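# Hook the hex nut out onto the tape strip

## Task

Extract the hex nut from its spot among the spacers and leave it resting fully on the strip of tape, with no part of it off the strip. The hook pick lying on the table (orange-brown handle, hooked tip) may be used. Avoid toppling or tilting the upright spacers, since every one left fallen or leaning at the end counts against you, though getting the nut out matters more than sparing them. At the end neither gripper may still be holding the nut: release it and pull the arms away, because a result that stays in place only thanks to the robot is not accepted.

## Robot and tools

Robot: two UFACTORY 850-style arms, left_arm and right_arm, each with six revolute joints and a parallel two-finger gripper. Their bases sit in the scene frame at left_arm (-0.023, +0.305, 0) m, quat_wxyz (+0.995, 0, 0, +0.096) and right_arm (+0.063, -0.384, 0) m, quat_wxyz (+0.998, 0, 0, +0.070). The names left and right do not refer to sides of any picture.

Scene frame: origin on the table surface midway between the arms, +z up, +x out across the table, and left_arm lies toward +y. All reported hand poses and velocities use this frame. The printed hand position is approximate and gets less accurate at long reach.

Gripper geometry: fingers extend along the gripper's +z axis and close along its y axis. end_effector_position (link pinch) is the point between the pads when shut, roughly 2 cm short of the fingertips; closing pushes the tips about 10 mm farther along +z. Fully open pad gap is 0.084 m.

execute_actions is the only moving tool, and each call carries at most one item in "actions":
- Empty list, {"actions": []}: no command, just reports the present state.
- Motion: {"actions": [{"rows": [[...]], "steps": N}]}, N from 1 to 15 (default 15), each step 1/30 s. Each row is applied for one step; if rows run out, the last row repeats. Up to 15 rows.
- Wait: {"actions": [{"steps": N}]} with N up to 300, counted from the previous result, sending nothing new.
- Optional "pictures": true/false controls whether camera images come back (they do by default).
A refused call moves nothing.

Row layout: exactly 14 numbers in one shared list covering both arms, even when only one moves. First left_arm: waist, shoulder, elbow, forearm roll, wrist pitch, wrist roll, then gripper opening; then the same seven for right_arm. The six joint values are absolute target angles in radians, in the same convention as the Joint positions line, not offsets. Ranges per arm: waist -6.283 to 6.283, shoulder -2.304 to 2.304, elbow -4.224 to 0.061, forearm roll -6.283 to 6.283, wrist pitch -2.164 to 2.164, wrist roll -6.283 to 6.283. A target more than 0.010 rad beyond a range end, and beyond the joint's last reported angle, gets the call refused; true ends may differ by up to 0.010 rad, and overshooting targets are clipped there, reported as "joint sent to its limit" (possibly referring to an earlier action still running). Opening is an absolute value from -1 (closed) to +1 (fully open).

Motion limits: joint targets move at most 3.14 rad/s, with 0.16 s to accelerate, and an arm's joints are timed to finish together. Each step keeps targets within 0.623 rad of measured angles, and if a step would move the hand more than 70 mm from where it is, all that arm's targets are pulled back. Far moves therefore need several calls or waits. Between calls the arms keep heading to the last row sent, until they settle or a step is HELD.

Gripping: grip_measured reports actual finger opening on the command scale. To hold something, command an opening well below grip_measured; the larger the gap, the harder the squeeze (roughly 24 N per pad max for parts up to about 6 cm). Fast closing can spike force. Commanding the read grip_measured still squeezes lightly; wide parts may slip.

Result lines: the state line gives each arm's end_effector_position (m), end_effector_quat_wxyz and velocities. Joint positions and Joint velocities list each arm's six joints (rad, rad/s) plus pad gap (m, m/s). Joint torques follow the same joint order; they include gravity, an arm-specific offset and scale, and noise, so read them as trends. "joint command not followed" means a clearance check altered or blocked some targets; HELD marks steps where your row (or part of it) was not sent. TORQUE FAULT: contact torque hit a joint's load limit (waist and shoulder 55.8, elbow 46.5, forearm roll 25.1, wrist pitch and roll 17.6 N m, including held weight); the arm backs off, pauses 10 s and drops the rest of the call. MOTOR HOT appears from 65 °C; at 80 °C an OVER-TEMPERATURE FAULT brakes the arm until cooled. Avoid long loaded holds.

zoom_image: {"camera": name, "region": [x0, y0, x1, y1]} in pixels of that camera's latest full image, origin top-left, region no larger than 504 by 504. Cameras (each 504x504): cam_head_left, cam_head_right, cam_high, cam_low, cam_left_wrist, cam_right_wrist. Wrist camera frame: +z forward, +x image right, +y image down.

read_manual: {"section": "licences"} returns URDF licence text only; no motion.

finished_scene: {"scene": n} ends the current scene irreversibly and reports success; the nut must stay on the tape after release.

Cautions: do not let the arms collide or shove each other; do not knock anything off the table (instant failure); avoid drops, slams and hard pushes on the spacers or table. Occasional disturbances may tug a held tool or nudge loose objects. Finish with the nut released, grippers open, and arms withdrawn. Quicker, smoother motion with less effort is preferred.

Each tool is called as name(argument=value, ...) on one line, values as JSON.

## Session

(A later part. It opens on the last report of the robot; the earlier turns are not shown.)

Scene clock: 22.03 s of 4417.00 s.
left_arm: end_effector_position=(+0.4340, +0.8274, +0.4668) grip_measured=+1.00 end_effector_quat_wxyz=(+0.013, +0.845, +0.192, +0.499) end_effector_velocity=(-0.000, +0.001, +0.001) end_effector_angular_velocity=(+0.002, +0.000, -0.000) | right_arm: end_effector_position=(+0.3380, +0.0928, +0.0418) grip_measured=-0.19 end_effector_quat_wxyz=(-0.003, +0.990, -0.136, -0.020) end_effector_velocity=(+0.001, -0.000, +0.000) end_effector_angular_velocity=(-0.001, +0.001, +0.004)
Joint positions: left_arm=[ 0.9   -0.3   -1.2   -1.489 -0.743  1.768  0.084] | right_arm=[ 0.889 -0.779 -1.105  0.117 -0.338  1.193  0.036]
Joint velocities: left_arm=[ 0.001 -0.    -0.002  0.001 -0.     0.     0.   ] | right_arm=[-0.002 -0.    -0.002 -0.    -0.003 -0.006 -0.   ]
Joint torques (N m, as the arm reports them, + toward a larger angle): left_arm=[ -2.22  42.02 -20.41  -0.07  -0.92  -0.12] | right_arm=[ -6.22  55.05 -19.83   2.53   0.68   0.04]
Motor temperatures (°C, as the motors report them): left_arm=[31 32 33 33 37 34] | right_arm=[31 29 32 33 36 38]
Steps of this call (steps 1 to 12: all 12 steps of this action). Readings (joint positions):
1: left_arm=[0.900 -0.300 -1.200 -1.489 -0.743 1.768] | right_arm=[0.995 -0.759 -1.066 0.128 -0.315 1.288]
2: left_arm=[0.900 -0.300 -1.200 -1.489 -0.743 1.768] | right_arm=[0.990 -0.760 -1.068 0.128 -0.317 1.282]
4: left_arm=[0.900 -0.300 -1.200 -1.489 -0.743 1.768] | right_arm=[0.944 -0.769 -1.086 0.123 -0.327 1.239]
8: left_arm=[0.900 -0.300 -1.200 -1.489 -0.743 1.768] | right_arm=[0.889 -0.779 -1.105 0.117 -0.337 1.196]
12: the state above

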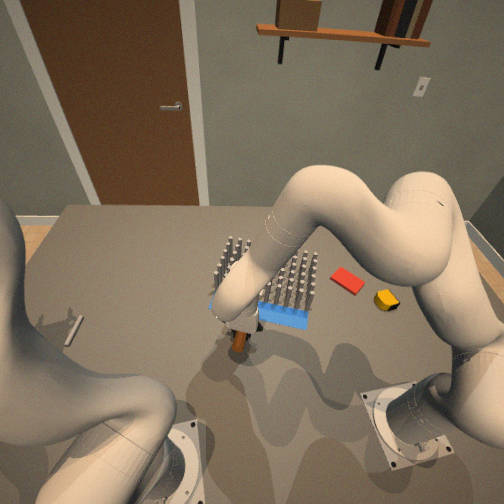

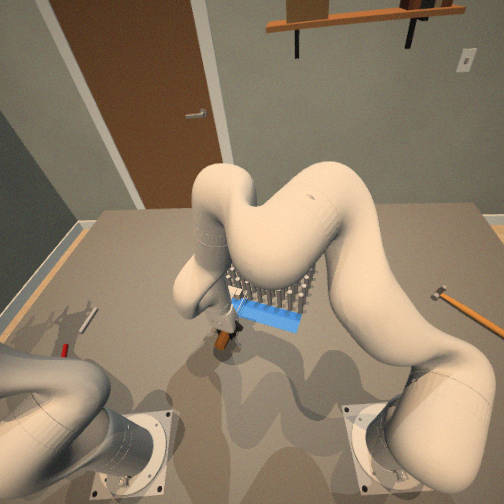

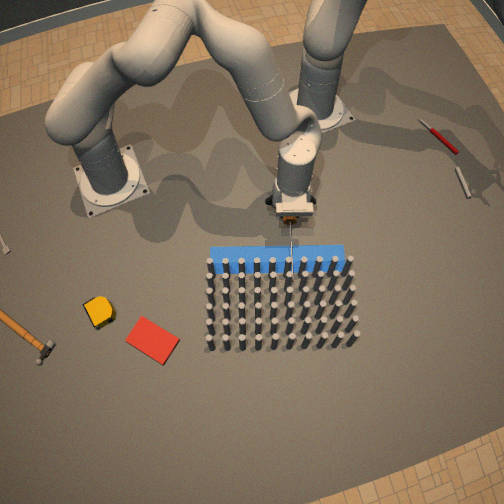

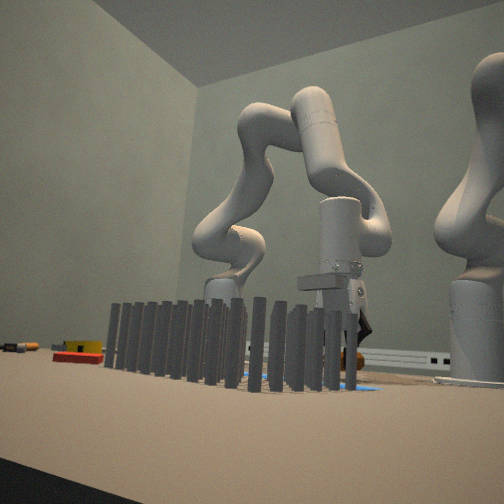

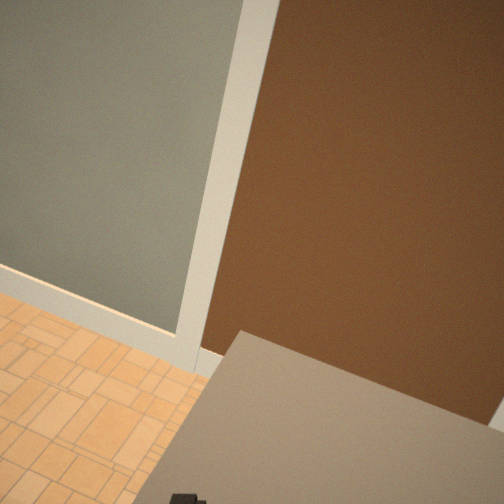

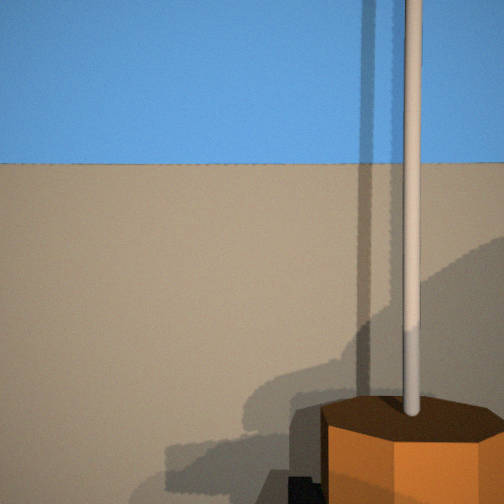

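execute_actions(actions=[{"rows": [[0.9, -0.3, -1.2, -1.489, -0.743, 1.768, 1, 0.786, -0.8093, -1.1658, 0.1033, -0.3721, 1.1048, -0.7]], "steps": 12}])

zoom_image(camera="cam_high", region=[280, 295, 310, 325])

Scene clock: 22.93 s of 4417.00 s.
left_arm: end_effector_position=(+0.4340, +0.8274, +0.4668) grip_measured=+1.00 end_effector_quat_wxyz=(+0.013, +0.845, +0.192, +0.499) end_effector_velocity=(-0.000, -0.000, -0.001) end_effector_angular_velocity=(-0.003, +0.000, +0.001) | right_arm: end_effector_position=(+0.3958, +0.0766, +0.0421) grip_measured=-0.19 end_effector_quat_wxyz=(-0.003, +0.990, -0.136, -0.020) end_effector_velocity=(+0.001, -0.001, -0.001) end_effector_angular_velocity=(-0.001, +0.001, +0.002)
Joint positions: left_arm=[ 0.9   -0.3   -1.2   -1.489 -0.743  1.768  0.084] | right_arm=[ 0.788 -0.809 -1.165  0.103 -0.373  1.105  0.036]
Joint velocities: left_arm=[ 0.    -0.     0.002 -0.001  0.    -0.001 -0.   ] | right_arm=[-0.003 -0.002 -0.001 -0.    -0.    -0.005 -0.   ]
Joint torques (N m, as the arm reports them, + toward a larger angle): left_arm=[ -1.61  40.67 -20.47  -0.41  -1.01  -0.14] | right_arm=[ -7.29  55.62 -20.24   2.38   0.73  -0.06]
Motor temperatures (°C, as the motors report them): left_arm=[31 32 33 33 37 34] | right_arm=[31 29 32 33 36 38]
Steps of this call (steps 1 to 15: the robot went on to your last target; steps 16 to 27: all 12 steps of this action). Readings (joint positions):
16: left_arm=[0.900 -0.300 -1.200 -1.489 -0.743 1.768] | right_arm=[0.887 -0.779 -1.105 0.117 -0.338 1.192]
17: left_arm=[0.900 -0.300 -1.200 -1.489 -0.743 1.768] | right_arm=[0.882 -0.781 -1.109 0.116 -0.341 1.186]
19: left_arm=[0.900 -0.300 -1.200 -1.489 -0.743 1.768] | right_arm=[0.838 -0.795 -1.136 0.110 -0.356 1.146]
23: left_arm=[0.900 -0.300 -1.200 -1.489 -0.743 1.768] | right_arm=[0.787 -0.808 -1.164 0.104 -0.371 1.108]
27: the state above

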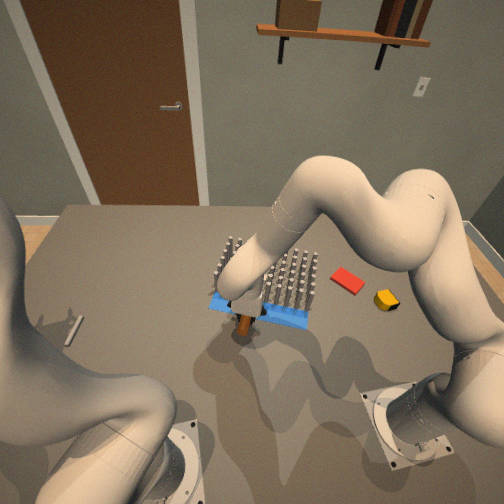

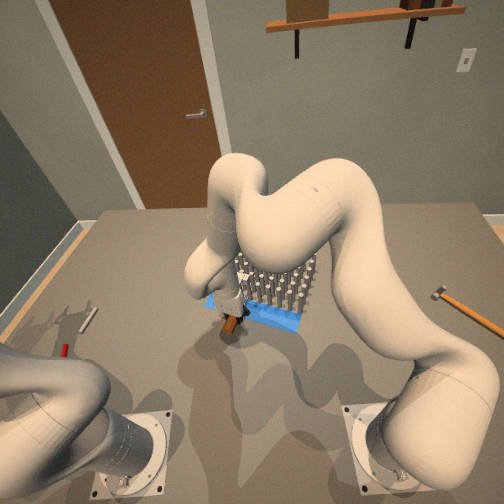

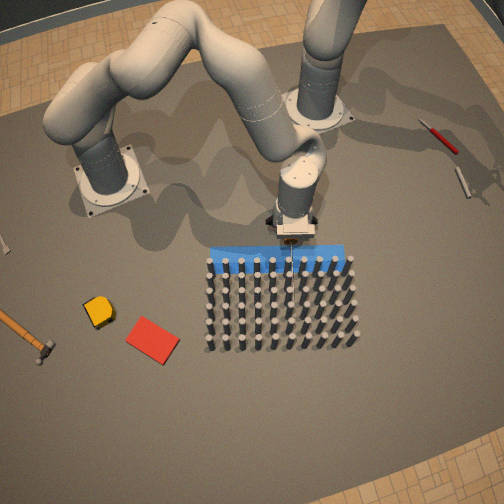

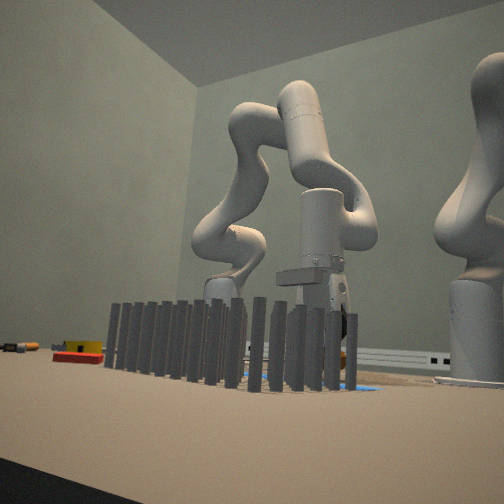

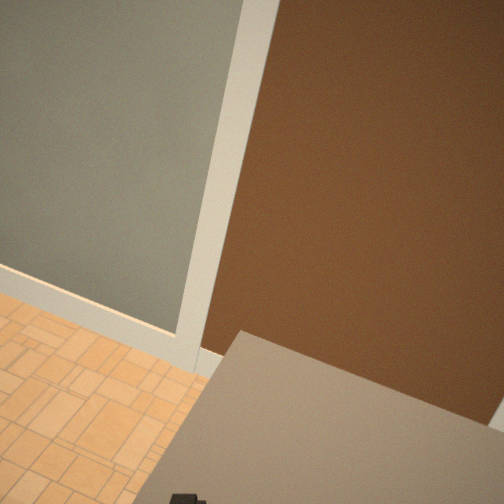

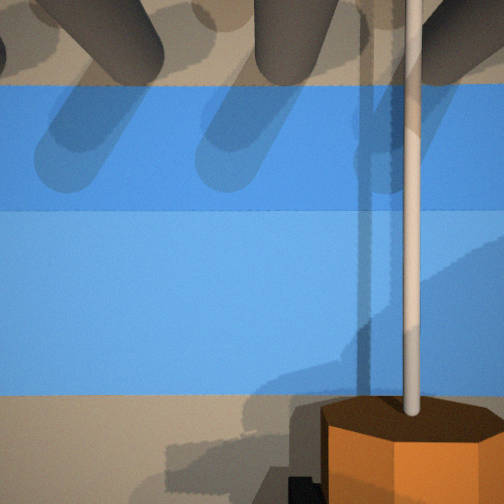

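Region (280, 295, 310, 325) of cam_high's 504x504 image, scaled by 16.800, with more detail than that image has.

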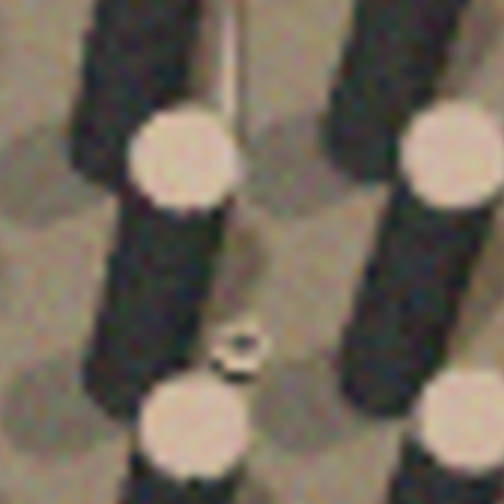

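execute_actions(actions=[{"rows": [[0.9, -0.3, -1.2, -1.489, -0.743, 1.768, 1, 0.7431, -0.8294, -1.2055, 0.0962, -0.3932, 1.0692, -0.7]], "steps": 12}])

zoom_image(camera="cam_high", region=[280, 295, 310, 325])

Scene clock: 25.50 s of 4417.00 s.
left_arm: end_effector_position=(+0.4340, +0.8274, +0.4668) grip_measured=+1.00 end_effector_quat_wxyz=(+0.013, +0.845, +0.192, +0.499) end_effector_velocity=(+0.000, -0.000, +0.001) end_effector_angular_velocity=(+0.002, +0.000, -0.001) | right_arm: end_effector_position=(+0.4233, +0.0705, +0.0420) grip_measured=-0.19 end_effector_quat_wxyz=(-0.003, +0.990, -0.137, -0.020) end_effector_velocity=(+0.001, +0.000, +0.000) end_effector_angular_velocity=(+0.000, -0.000, +0.001)
Joint positions: left_arm=[ 0.9   -0.3   -1.2   -1.489 -0.743  1.768  0.084] | right_arm=[ 0.744 -0.829 -1.205  0.096 -0.393  1.069  0.036]
Joint velocities: left_arm=[-0.     0.001 -0.     0.001 -0.     0.001  0.   ] | right_arm=[-0.001 -0.001 -0.002 -0.001 -0.001 -0.002  0.   ]
Joint torques (N m, as the arm reports them, + toward a larger angle): left_arm=[ -3.15  42.12 -21.4    0.29  -0.97   0.03] | right_arm=[ -6.15  57.97 -20.52   2.94   0.65   0.  ]
Motor temperatures (°C, as the motors report them): left_arm=[31 32 33 33 37 34] | right_arm=[31 29 32 33 36 38]
Steps of this call (steps 1 to 15: the robot went on to your last target; steps 16 to 65: nothing new was sent; steps 66 to 77: all 12 steps of this action). Readings (joint positions):
66: left_arm=[0.900 -0.300 -1.200 -1.489 -0.743 1.768] | right_arm=[0.786 -0.809 -1.166 0.103 -0.372 1.104]
67: left_arm=[0.900 -0.300 -1.200 -1.489 -0.743 1.768] | right_arm=[0.782 -0.812 -1.171 0.102 -0.376 1.099]
69: left_arm=[0.900 -0.300 -1.200 -1.489 -0.743 1.768] | right_arm=[0.756 -0.823 -1.193 0.098 -0.387 1.080]
73: left_arm=[0.900 -0.300 -1.200 -1.489 -0.743 1.768] | right_arm=[0.743 -0.829 -1.205 0.096 -0.393 1.070]
77: the state above

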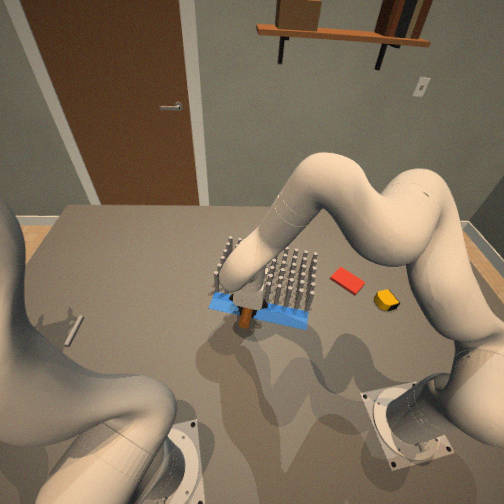

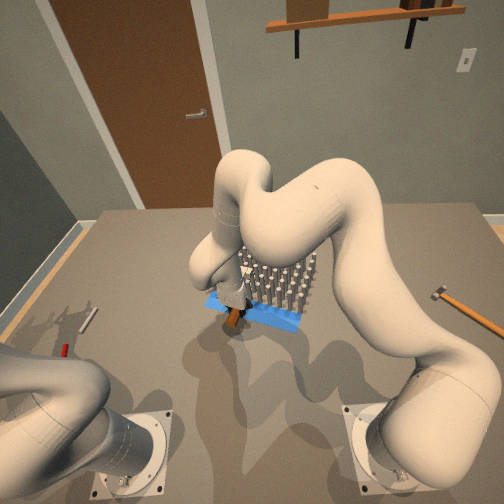

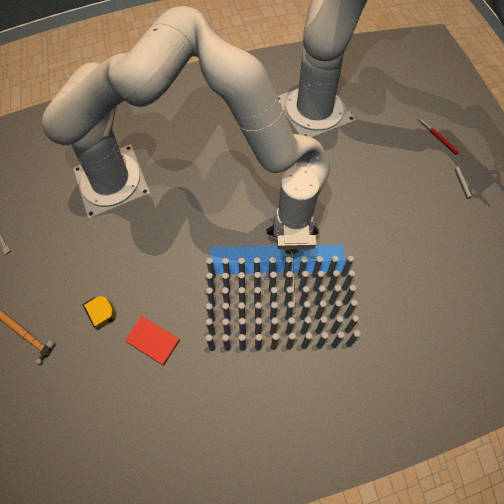

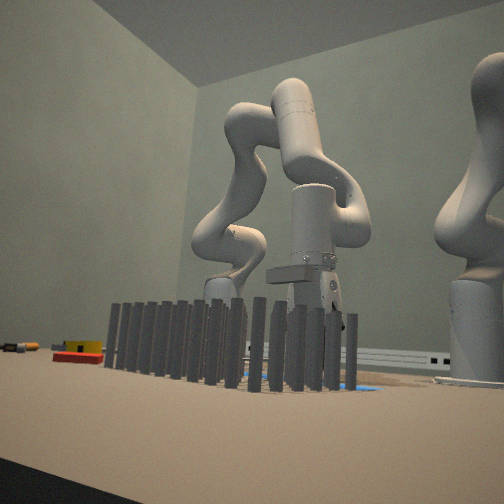

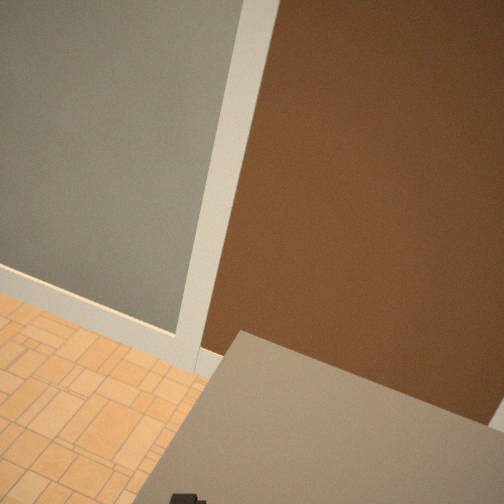

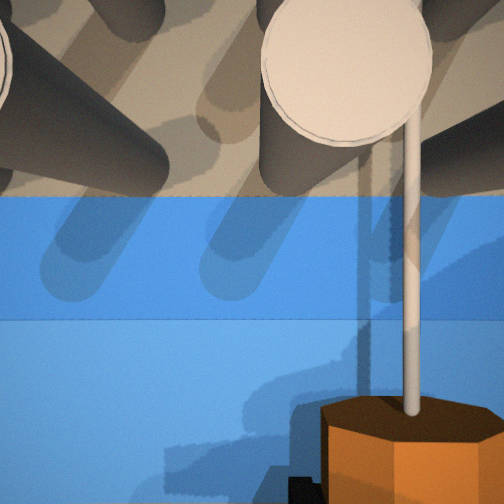

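Region (280, 295, 310, 325) of cam_high's 504x504 image, scaled by 16.800, with more detail than that image has.

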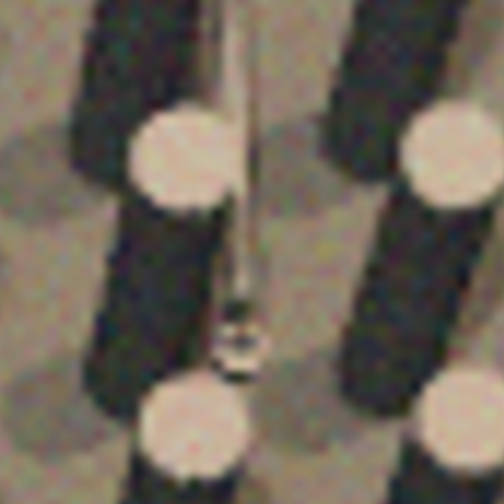

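execute_actions(actions=[{"rows": [[0.9, -0.3, -1.2, -1.489, -0.743, 1.768, 1, 0.742, -0.8409, -1.2111, 0.0979, -0.3873, 1.0663, -0.7]], "steps": 10}])

zoom_image(camera="cam_high", region=[280, 295, 310, 325])

Scene clock: 27.17 s of 4417.00 s.
left_arm: end_effector_position=(+0.4340, +0.8274, +0.4668) grip_measured=+1.00 end_effector_quat_wxyz=(+0.013, +0.845, +0.192, +0.499) end_effector_velocity=(-0.000, +0.000, +0.000) end_effector_angular_velocity=(+0.001, -0.000, +0.000) | right_arm: end_effector_position=(+0.4247, +0.0708, +0.0370) grip_measured=-0.19 end_effector_quat_wxyz=(-0.003, +0.990, -0.137, -0.020) end_effector_velocity=(-0.000, +0.000, +0.000) end_effector_angular_velocity=(+0.000, +0.000, -0.001)
Joint positions: left_arm=[ 0.9   -0.3   -1.2   -1.489 -0.743  1.768  0.084] | right_arm=[ 0.742 -0.841 -1.211  0.098 -0.387  1.066  0.036]
Joint velocities: left_arm=[ 0.    -0.    -0.001 -0.    -0.     0.     0.   ] | right_arm=[ 0.     0.001  0.001  0.001 -0.     0.     0.   ]
Joint torques (N m, as the arm reports them, + toward a larger angle): left_arm=[  0.15  42.09 -19.8   -1.18  -1.28   0.02] | right_arm=[ -7.19  56.98 -20.24   2.8    0.62  -0.15]
Motor temperatures (°C, as the motors report them): left_arm=[31 32 33 33 37 34] | right_arm=[31 29 32 33 36 38]
Steps of this call (steps 1 to 15: the robot went on to your last target; steps 16 to 40: nothing new was sent; steps 41 to 50: all 10 steps of this action). Readings (joint positions):
41: left_arm=[0.900 -0.300 -1.200 -1.489 -0.743 1.768] | right_arm=[0.743 -0.830 -1.206 0.096 -0.393 1.069]
42: left_arm=[0.900 -0.300 -1.200 -1.489 -0.743 1.768] | right_arm=[0.743 -0.832 -1.207 0.097 -0.392 1.068]
44: left_arm=[0.900 -0.300 -1.200 -1.489 -0.743 1.768] | right_arm=[0.742 -0.838 -1.210 0.097 -0.389 1.067]
48: left_arm=[0.900 -0.300 -1.200 -1.489 -0.743 1.768] | right_arm=[0.742 -0.841 -1.211 0.098 -0.387 1.066]
50: the state above

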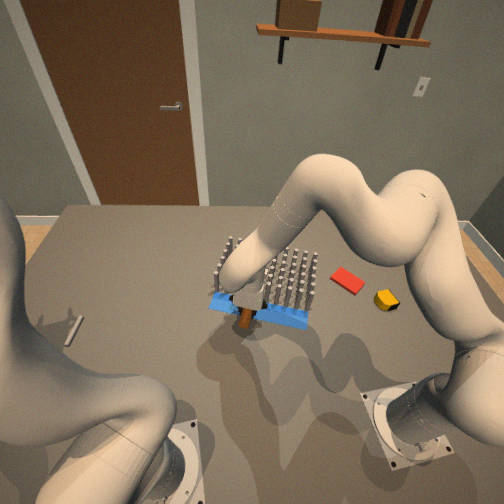

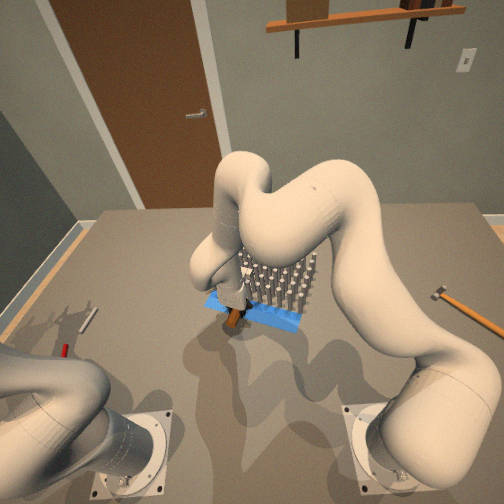

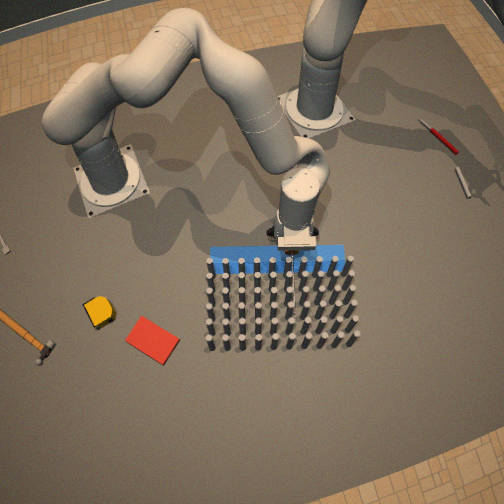

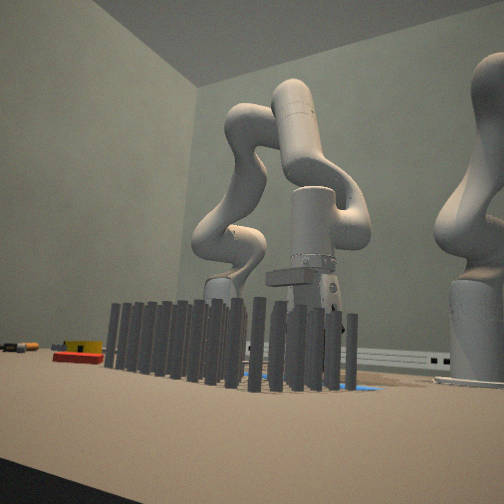

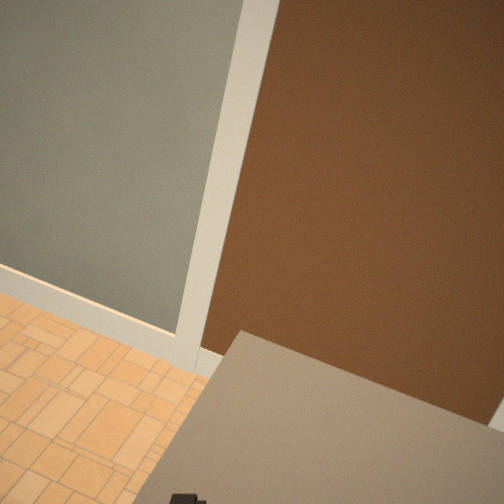

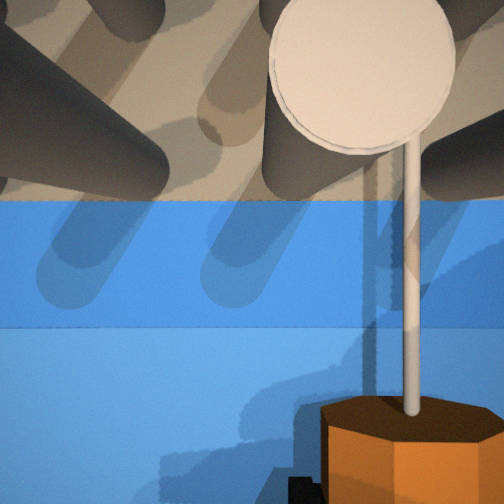

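Region (280, 295, 310, 325) of cam_high's 504x504 image, scaled by 16.800, with more detail than that image has.

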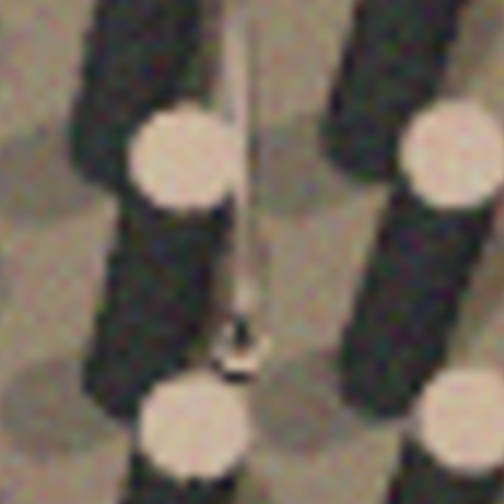

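execute_actions(actions=[{"rows": [[0.9, -0.3, -1.2, -1.489, -0.743, 1.768, 1, 0.742, -0.8506, -1.2135, 0.0997, -0.38, 1.0644, -0.7]], "steps": 10}])

zoom_image(camera="cam_high", region=[280, 295, 310, 325])

Scene clock: 28.40 s of 4417.00 s.
left_arm: end_effector_position=(+0.4340, +0.8274, +0.4668) grip_measured=+1.00 end_effector_quat_wxyz=(+0.013, +0.845, +0.192, +0.499) end_effector_velocity=(+0.001, -0.000, +0.001) end_effector_angular_velocity=(+0.000, -0.001, -0.000) | right_arm: end_effector_position=(+0.4247, +0.0708, +0.0320) grip_measured=-0.19 end_effector_quat_wxyz=(-0.003, +0.990, -0.137, -0.020) end_effector_velocity=(+0.001, +0.001, +0.001) end_effector_angular_velocity=(+0.002, -0.002, +0.000)
Joint positions: left_arm=[ 0.9   -0.3   -1.2   -1.489 -0.743  1.768  0.084] | right_arm=[ 0.742 -0.85  -1.214  0.1   -0.38   1.064  0.036]
Joint velocities: left_arm=[-0.001 -0.    -0.001 -0.     0.    -0.001  0.   ] | right_arm=[ 0.     0.001 -0.001  0.     0.    -0.     0.   ]
Joint torques (N m, as the arm reports them, + toward a larger angle): left_arm=[  0.5   43.71 -20.39  -0.52  -1.14   0.05] | right_arm=[ -5.15  57.12 -20.76   2.91   0.64  -0.03]
Motor temperatures (°C, as the motors report them): left_arm=[31 32 33 33 37 34] | right_arm=[31 29 32 33 36 38]
Steps of this call (steps 1 to 15: the robot went on to your last target; steps 16 to 27: nothing new was sent; steps 28 to 37: all 10 steps of this action). Readings (joint positions):
28: left_arm=[0.900 -0.300 -1.200 -1.489 -0.743 1.768] | right_arm=[0.742 -0.841 -1.211 0.098 -0.387 1.066]
29: left_arm=[0.900 -0.300 -1.200 -1.489 -0.743 1.768] | right_arm=[0.742 -0.843 -1.212 0.098 -0.385 1.066]
31: left_arm=[0.900 -0.300 -1.200 -1.489 -0.743 1.768] | right_arm=[0.742 -0.848 -1.213 0.099 -0.382 1.065]
35: left_arm=[0.900 -0.300 -1.200 -1.489 -0.743 1.768] | right_arm=[0.742 -0.851 -1.213 0.100 -0.380 1.064]
37: the state above

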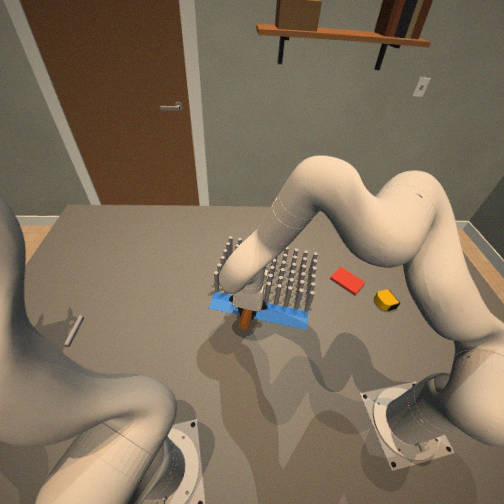

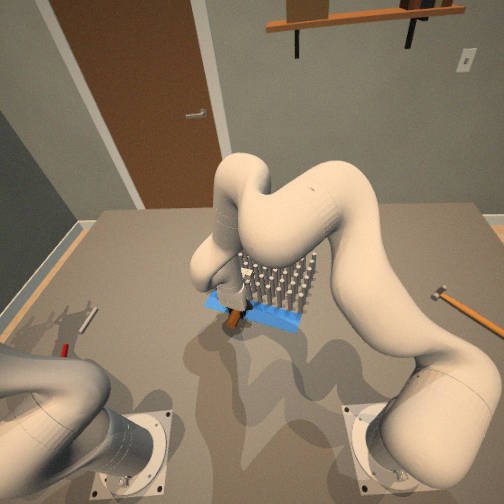

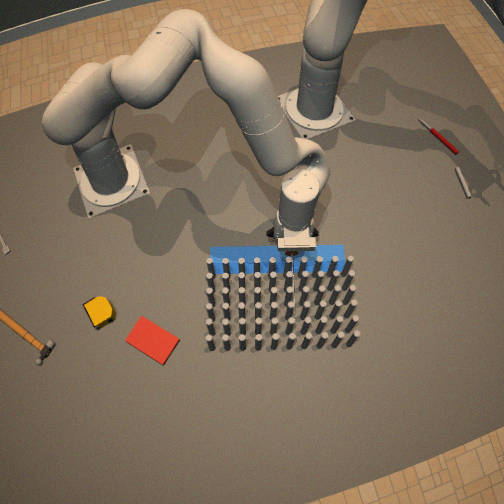

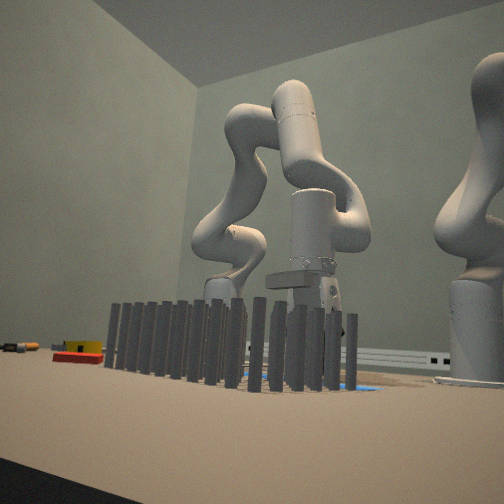

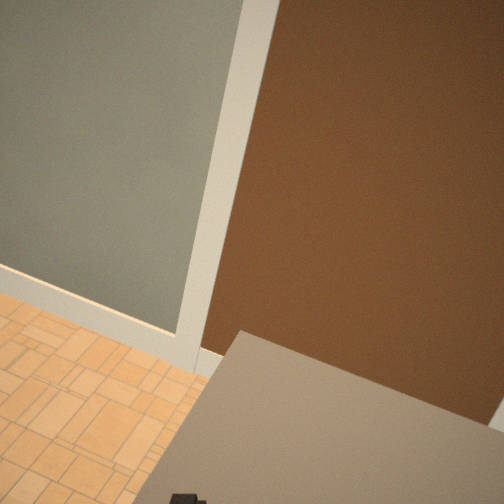

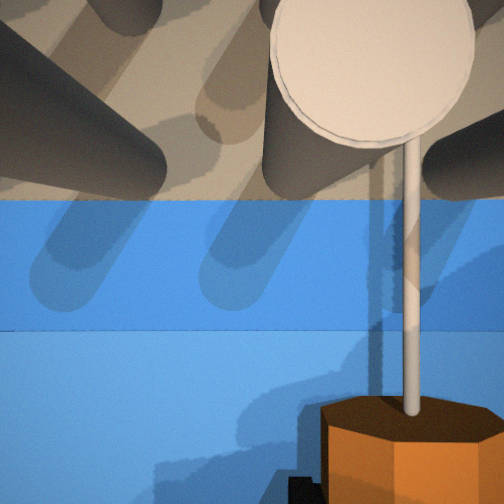

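Region (280, 295, 310, 325) of cam_high's 504x504 image, scaled by 16.800, with more detail than that image has.

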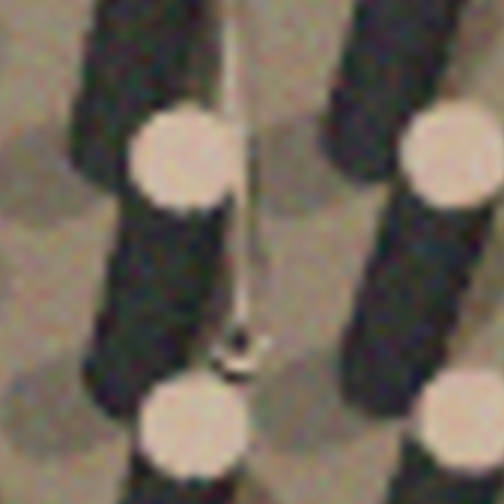

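execute_actions(actions=[{"rows": [[0.9, -0.3, -1.2, -1.489, -0.743, 1.768, 1, 0.8101, -0.8329, -1.178, 0.1077, -0.3599, 1.1243, -0.7]], "steps": 14}])

zoom_image(camera="cam_high", region=[270, 240, 330, 325])

Scene clock: 32.33 s of 4417.00 s.
left_arm: end_effector_position=(+0.4340, +0.8274, +0.4668) grip_measured=+1.00 end_effector_quat_wxyz=(+0.013, +0.845, +0.192, +0.499) end_effector_velocity=(+0.000, +0.000, +0.000) end_effector_angular_velocity=(-0.001, -0.001, +0.000) | right_arm: end_effector_position=(+0.3871, +0.0860, +0.0319) grip_measured=-0.19 end_effector_quat_wxyz=(-0.003, +0.990, -0.137, -0.020) end_effector_velocity=(-0.002, +0.001, +0.000) end_effector_angular_velocity=(+0.000, -0.000, +0.002)
Joint positions: left_arm=[ 0.9   -0.3   -1.2   -1.489 -0.743  1.768  0.084] | right_arm=[ 0.809 -0.833 -1.178  0.108 -0.36   1.124  0.036]
Joint velocities: left_arm=[-0.    -0.    -0.    -0.001  0.    -0.     0.   ] | right_arm=[0.003 0.    0.    0.001 0.    0.    0.   ]
Joint torques (N m, as the arm reports them, + toward a larger angle): left_arm=[ -3.4   40.75 -21.1    0.74  -1.08   0.04] | right_arm=[ -6.09  56.68 -20.14   2.56   0.67  -0.07]
Motor temperatures (°C, as the motors report them): left_arm=[31 32 33 33 37 34] | right_arm=[31 29 32 33 36 38]
Steps of this call (steps 1 to 15: the robot went on to your last target; steps 16 to 90: nothing new was sent; then 0.47 s passed at rest; steps 91 to 104: all 14 steps of this action). Readings (joint positions):
91: left_arm=[0.900 -0.300 -1.200 -1.489 -0.743 1.768] | right_arm=[0.742 -0.851 -1.213 0.100 -0.380 1.065]
92: left_arm=[0.900 -0.300 -1.200 -1.489 -0.743 1.768] | right_arm=[0.747 -0.849 -1.210 0.100 -0.378 1.071]
94: left_arm=[0.900 -0.300 -1.200 -1.489 -0.743 1.768] | right_arm=[0.783 -0.840 -1.192 0.105 -0.367 1.102]
98: left_arm=[0.900 -0.300 -1.200 -1.489 -0.743 1.768] | right_arm=[0.810 -0.833 -1.179 0.108 -0.361 1.123]
104: the state above

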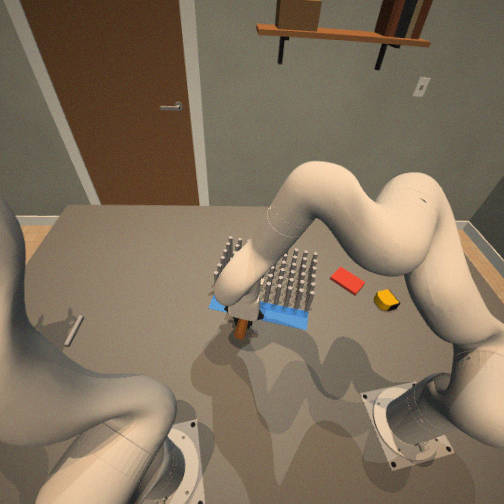

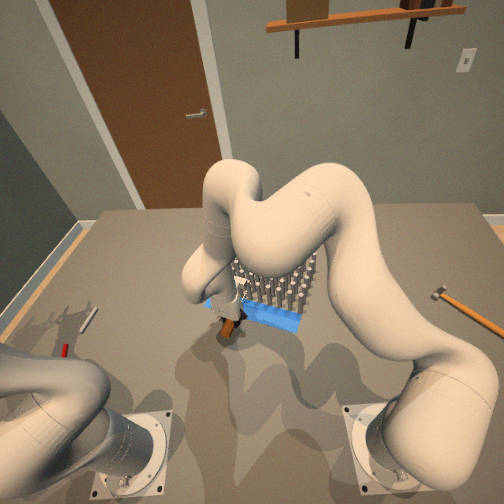

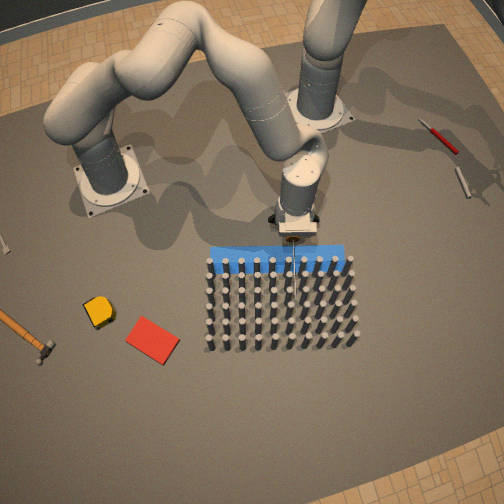

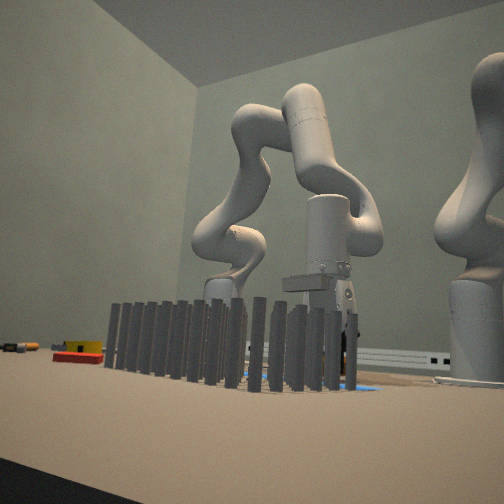

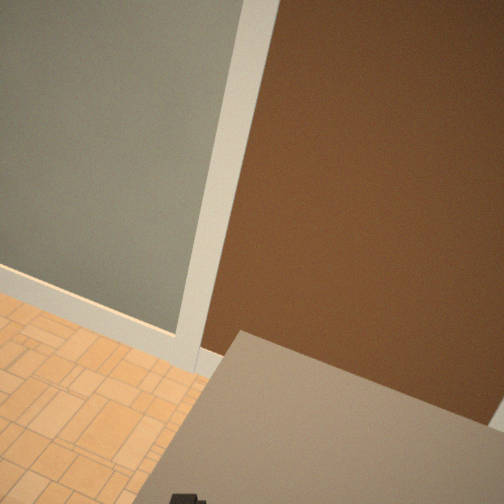

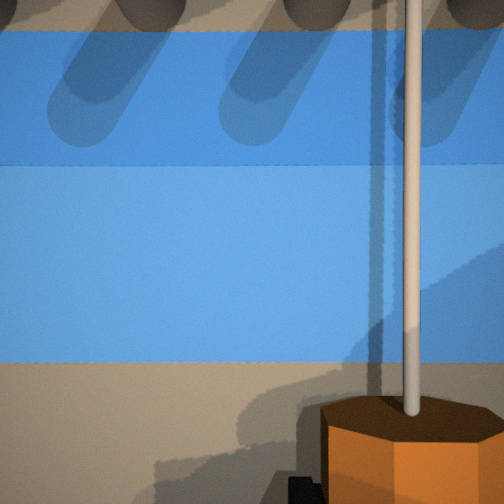

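Region (270, 240, 330, 325) of cam_high's 504x504 image, scaled by 5.929, with more detail than that image has; it fills the left 356 columns of this view, and the rest is white.

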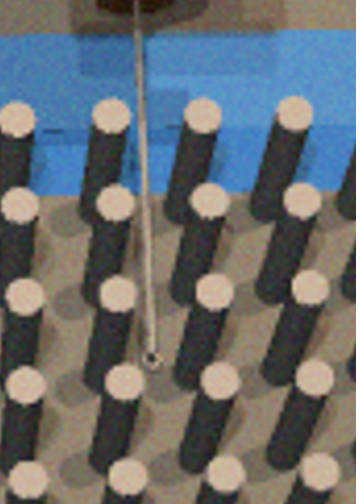

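execute_actions(actions=[{"rows": [[0.9, -0.3, -1.2, -1.489, -0.743, 1.768, 1, 0.8773, -0.8131, -1.1382, 0.117, -0.3375, 1.1819, -0.7], [0.9, -0.3, -1.2, -1.489, -0.743, 1.768, 1, 0.8773, -0.8131, -1.1382, 0.117, -0.3375, 1.1819, -0.7], [0.9, -0.3, -1.2, -1.489, -0.743, 1.768, 1, 0.8773, -0.8131, -1.1382, 0.117, -0.3375, 1.1819, -0.7], [0.9, -0.3, -1.2, -1.489, -0.743, 1.768, 1, 0.8773, -0.8131, -1.1382, 0.117, -0.3375, 1.1819, -0.7], [0.9, -0.3, -1.2, -1.489, -0.743, 1.768, 1, 0.8773, -0.8131, -1.1382, 0.117, -0.3375, 1.1819, -0.7], [0.9, -0.3, -1.2, -1.489, -0.743, 1.768, 1, 0.8773, -0.8131, -1.1382, 0.117, -0.3375, 1.1819, -0.7], [0.9, -0.3, -1.2, -1.489, -0.743, 1.768, 1, 0.8773, -0.8131, -1.1382, 0.117, -0.3375, 1.1819, -0.7], [0.9, -0.3, -1.2, -1.489, -0.743, 1.768, 1, 0.947, -0.7983, -1.1083, 0.1254, -0.32, 1.243, -0.7]], "steps": 15}])

zoom_image(camera="cam_high", region=[270, 240, 330, 325])

Scene clock: 33.77 s of 4417.00 s.
left_arm: end_effector_position=(+0.4340, +0.8274, +0.4668) grip_measured=+1.00 end_effector_quat_wxyz=(+0.013, +0.845, +0.192, +0.499) end_effector_velocity=(+0.000, +0.000, +0.001) end_effector_angular_velocity=(+0.003, -0.001, -0.001) | right_arm: end_effector_position=(+0.3103, +0.1080, +0.0320) grip_measured=-0.19 end_effector_quat_wxyz=(-0.003, +0.990, -0.136, -0.020) end_effector_velocity=(-0.004, -0.000, -0.000) end_effector_angular_velocity=(+0.006, -0.004, -0.034)
Joint positions: left_arm=[ 0.9   -0.3   -1.2   -1.489 -0.743  1.768  0.084] | right_arm=[ 0.946 -0.799 -1.109  0.125 -0.321  1.241  0.036]
Joint velocities: left_arm=[ 0.     0.001 -0.001  0.    -0.     0.001  0.   ] | right_arm=[ 0.006  0.006  0.012  0.005  0.014  0.036 -0.   ]
Joint torques (N m, as the arm reports them, + toward a larger angle): left_arm=[  1.22  42.08 -19.23   0.24  -1.23   0.11] | right_arm=[ -9.13  54.78 -19.96   2.11   0.56  -0.12]
Motor temperatures (°C, as the motors report them): left_arm=[31 32 33 33 37 34] | right_arm=[31 30 32 33 36 38]
Steps of this call (steps 1 to 15: the robot went on to your last target; steps 16 to 28: nothing new was sent; steps 29 to 43: all 15 steps of this action). Readings (joint positions):
29: left_arm=[0.900 -0.300 -1.200 -1.489 -0.743 1.768] | right_arm=[0.810 -0.833 -1.178 0.108 -0.360 1.125]
30: left_arm=[0.900 -0.300 -1.200 -1.489 -0.743 1.768] | right_arm=[0.815 -0.831 -1.175 0.109 -0.357 1.130]
32: left_arm=[0.900 -0.300 -1.200 -1.489 -0.743 1.768] | right_arm=[0.850 -0.821 -1.153 0.113 -0.346 1.160]
36: left_arm=[0.900 -0.300 -1.200 -1.489 -0.743 1.768] | right_arm=[0.877 -0.813 -1.139 0.117 -0.338 1.181]
43: the state above

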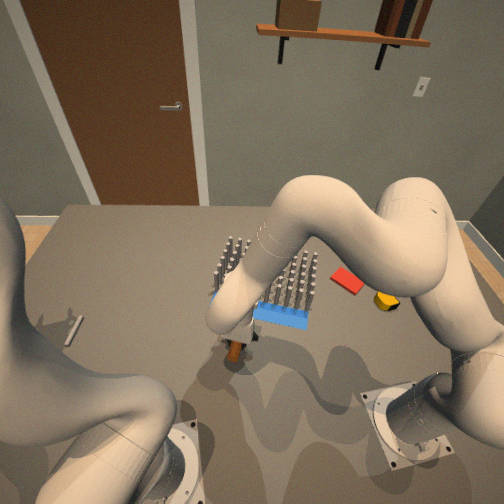

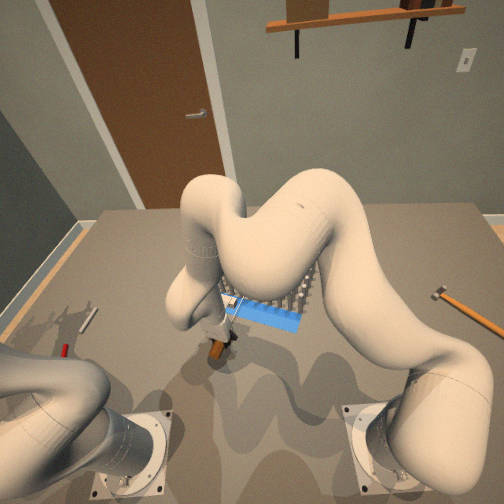

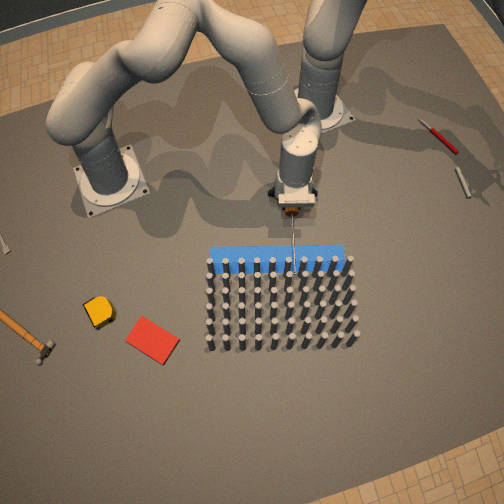

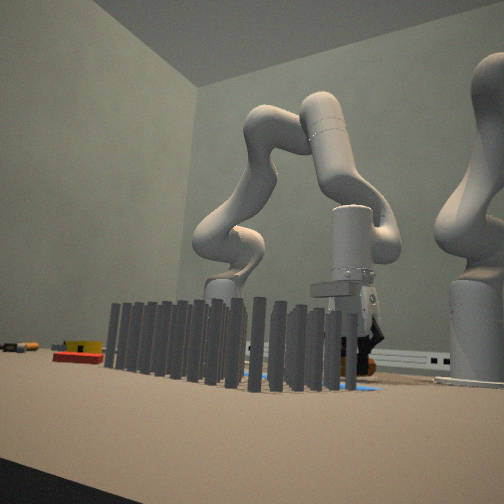

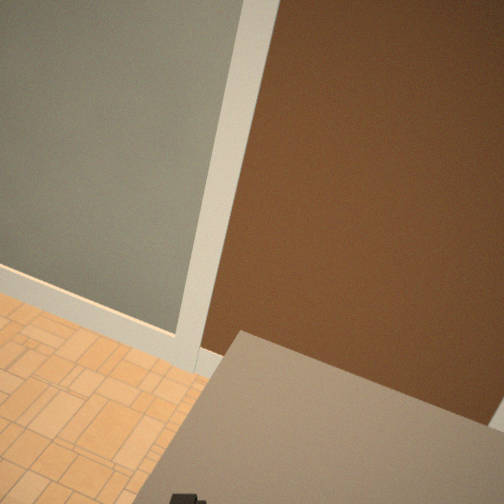

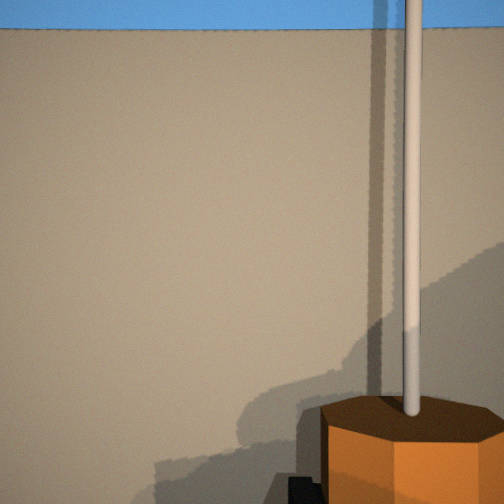

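Region (270, 240, 330, 325) of cam_high's 504x504 image, scaled by 5.929, with more detail than that image has; it fills the left 356 columns of this view, and the rest is white.

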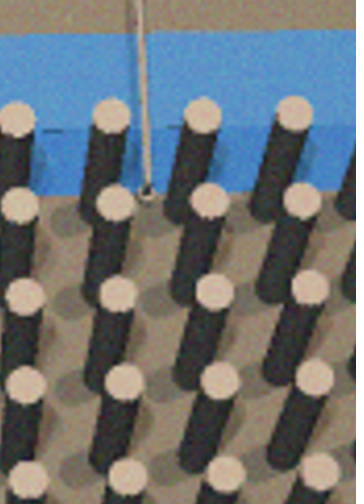

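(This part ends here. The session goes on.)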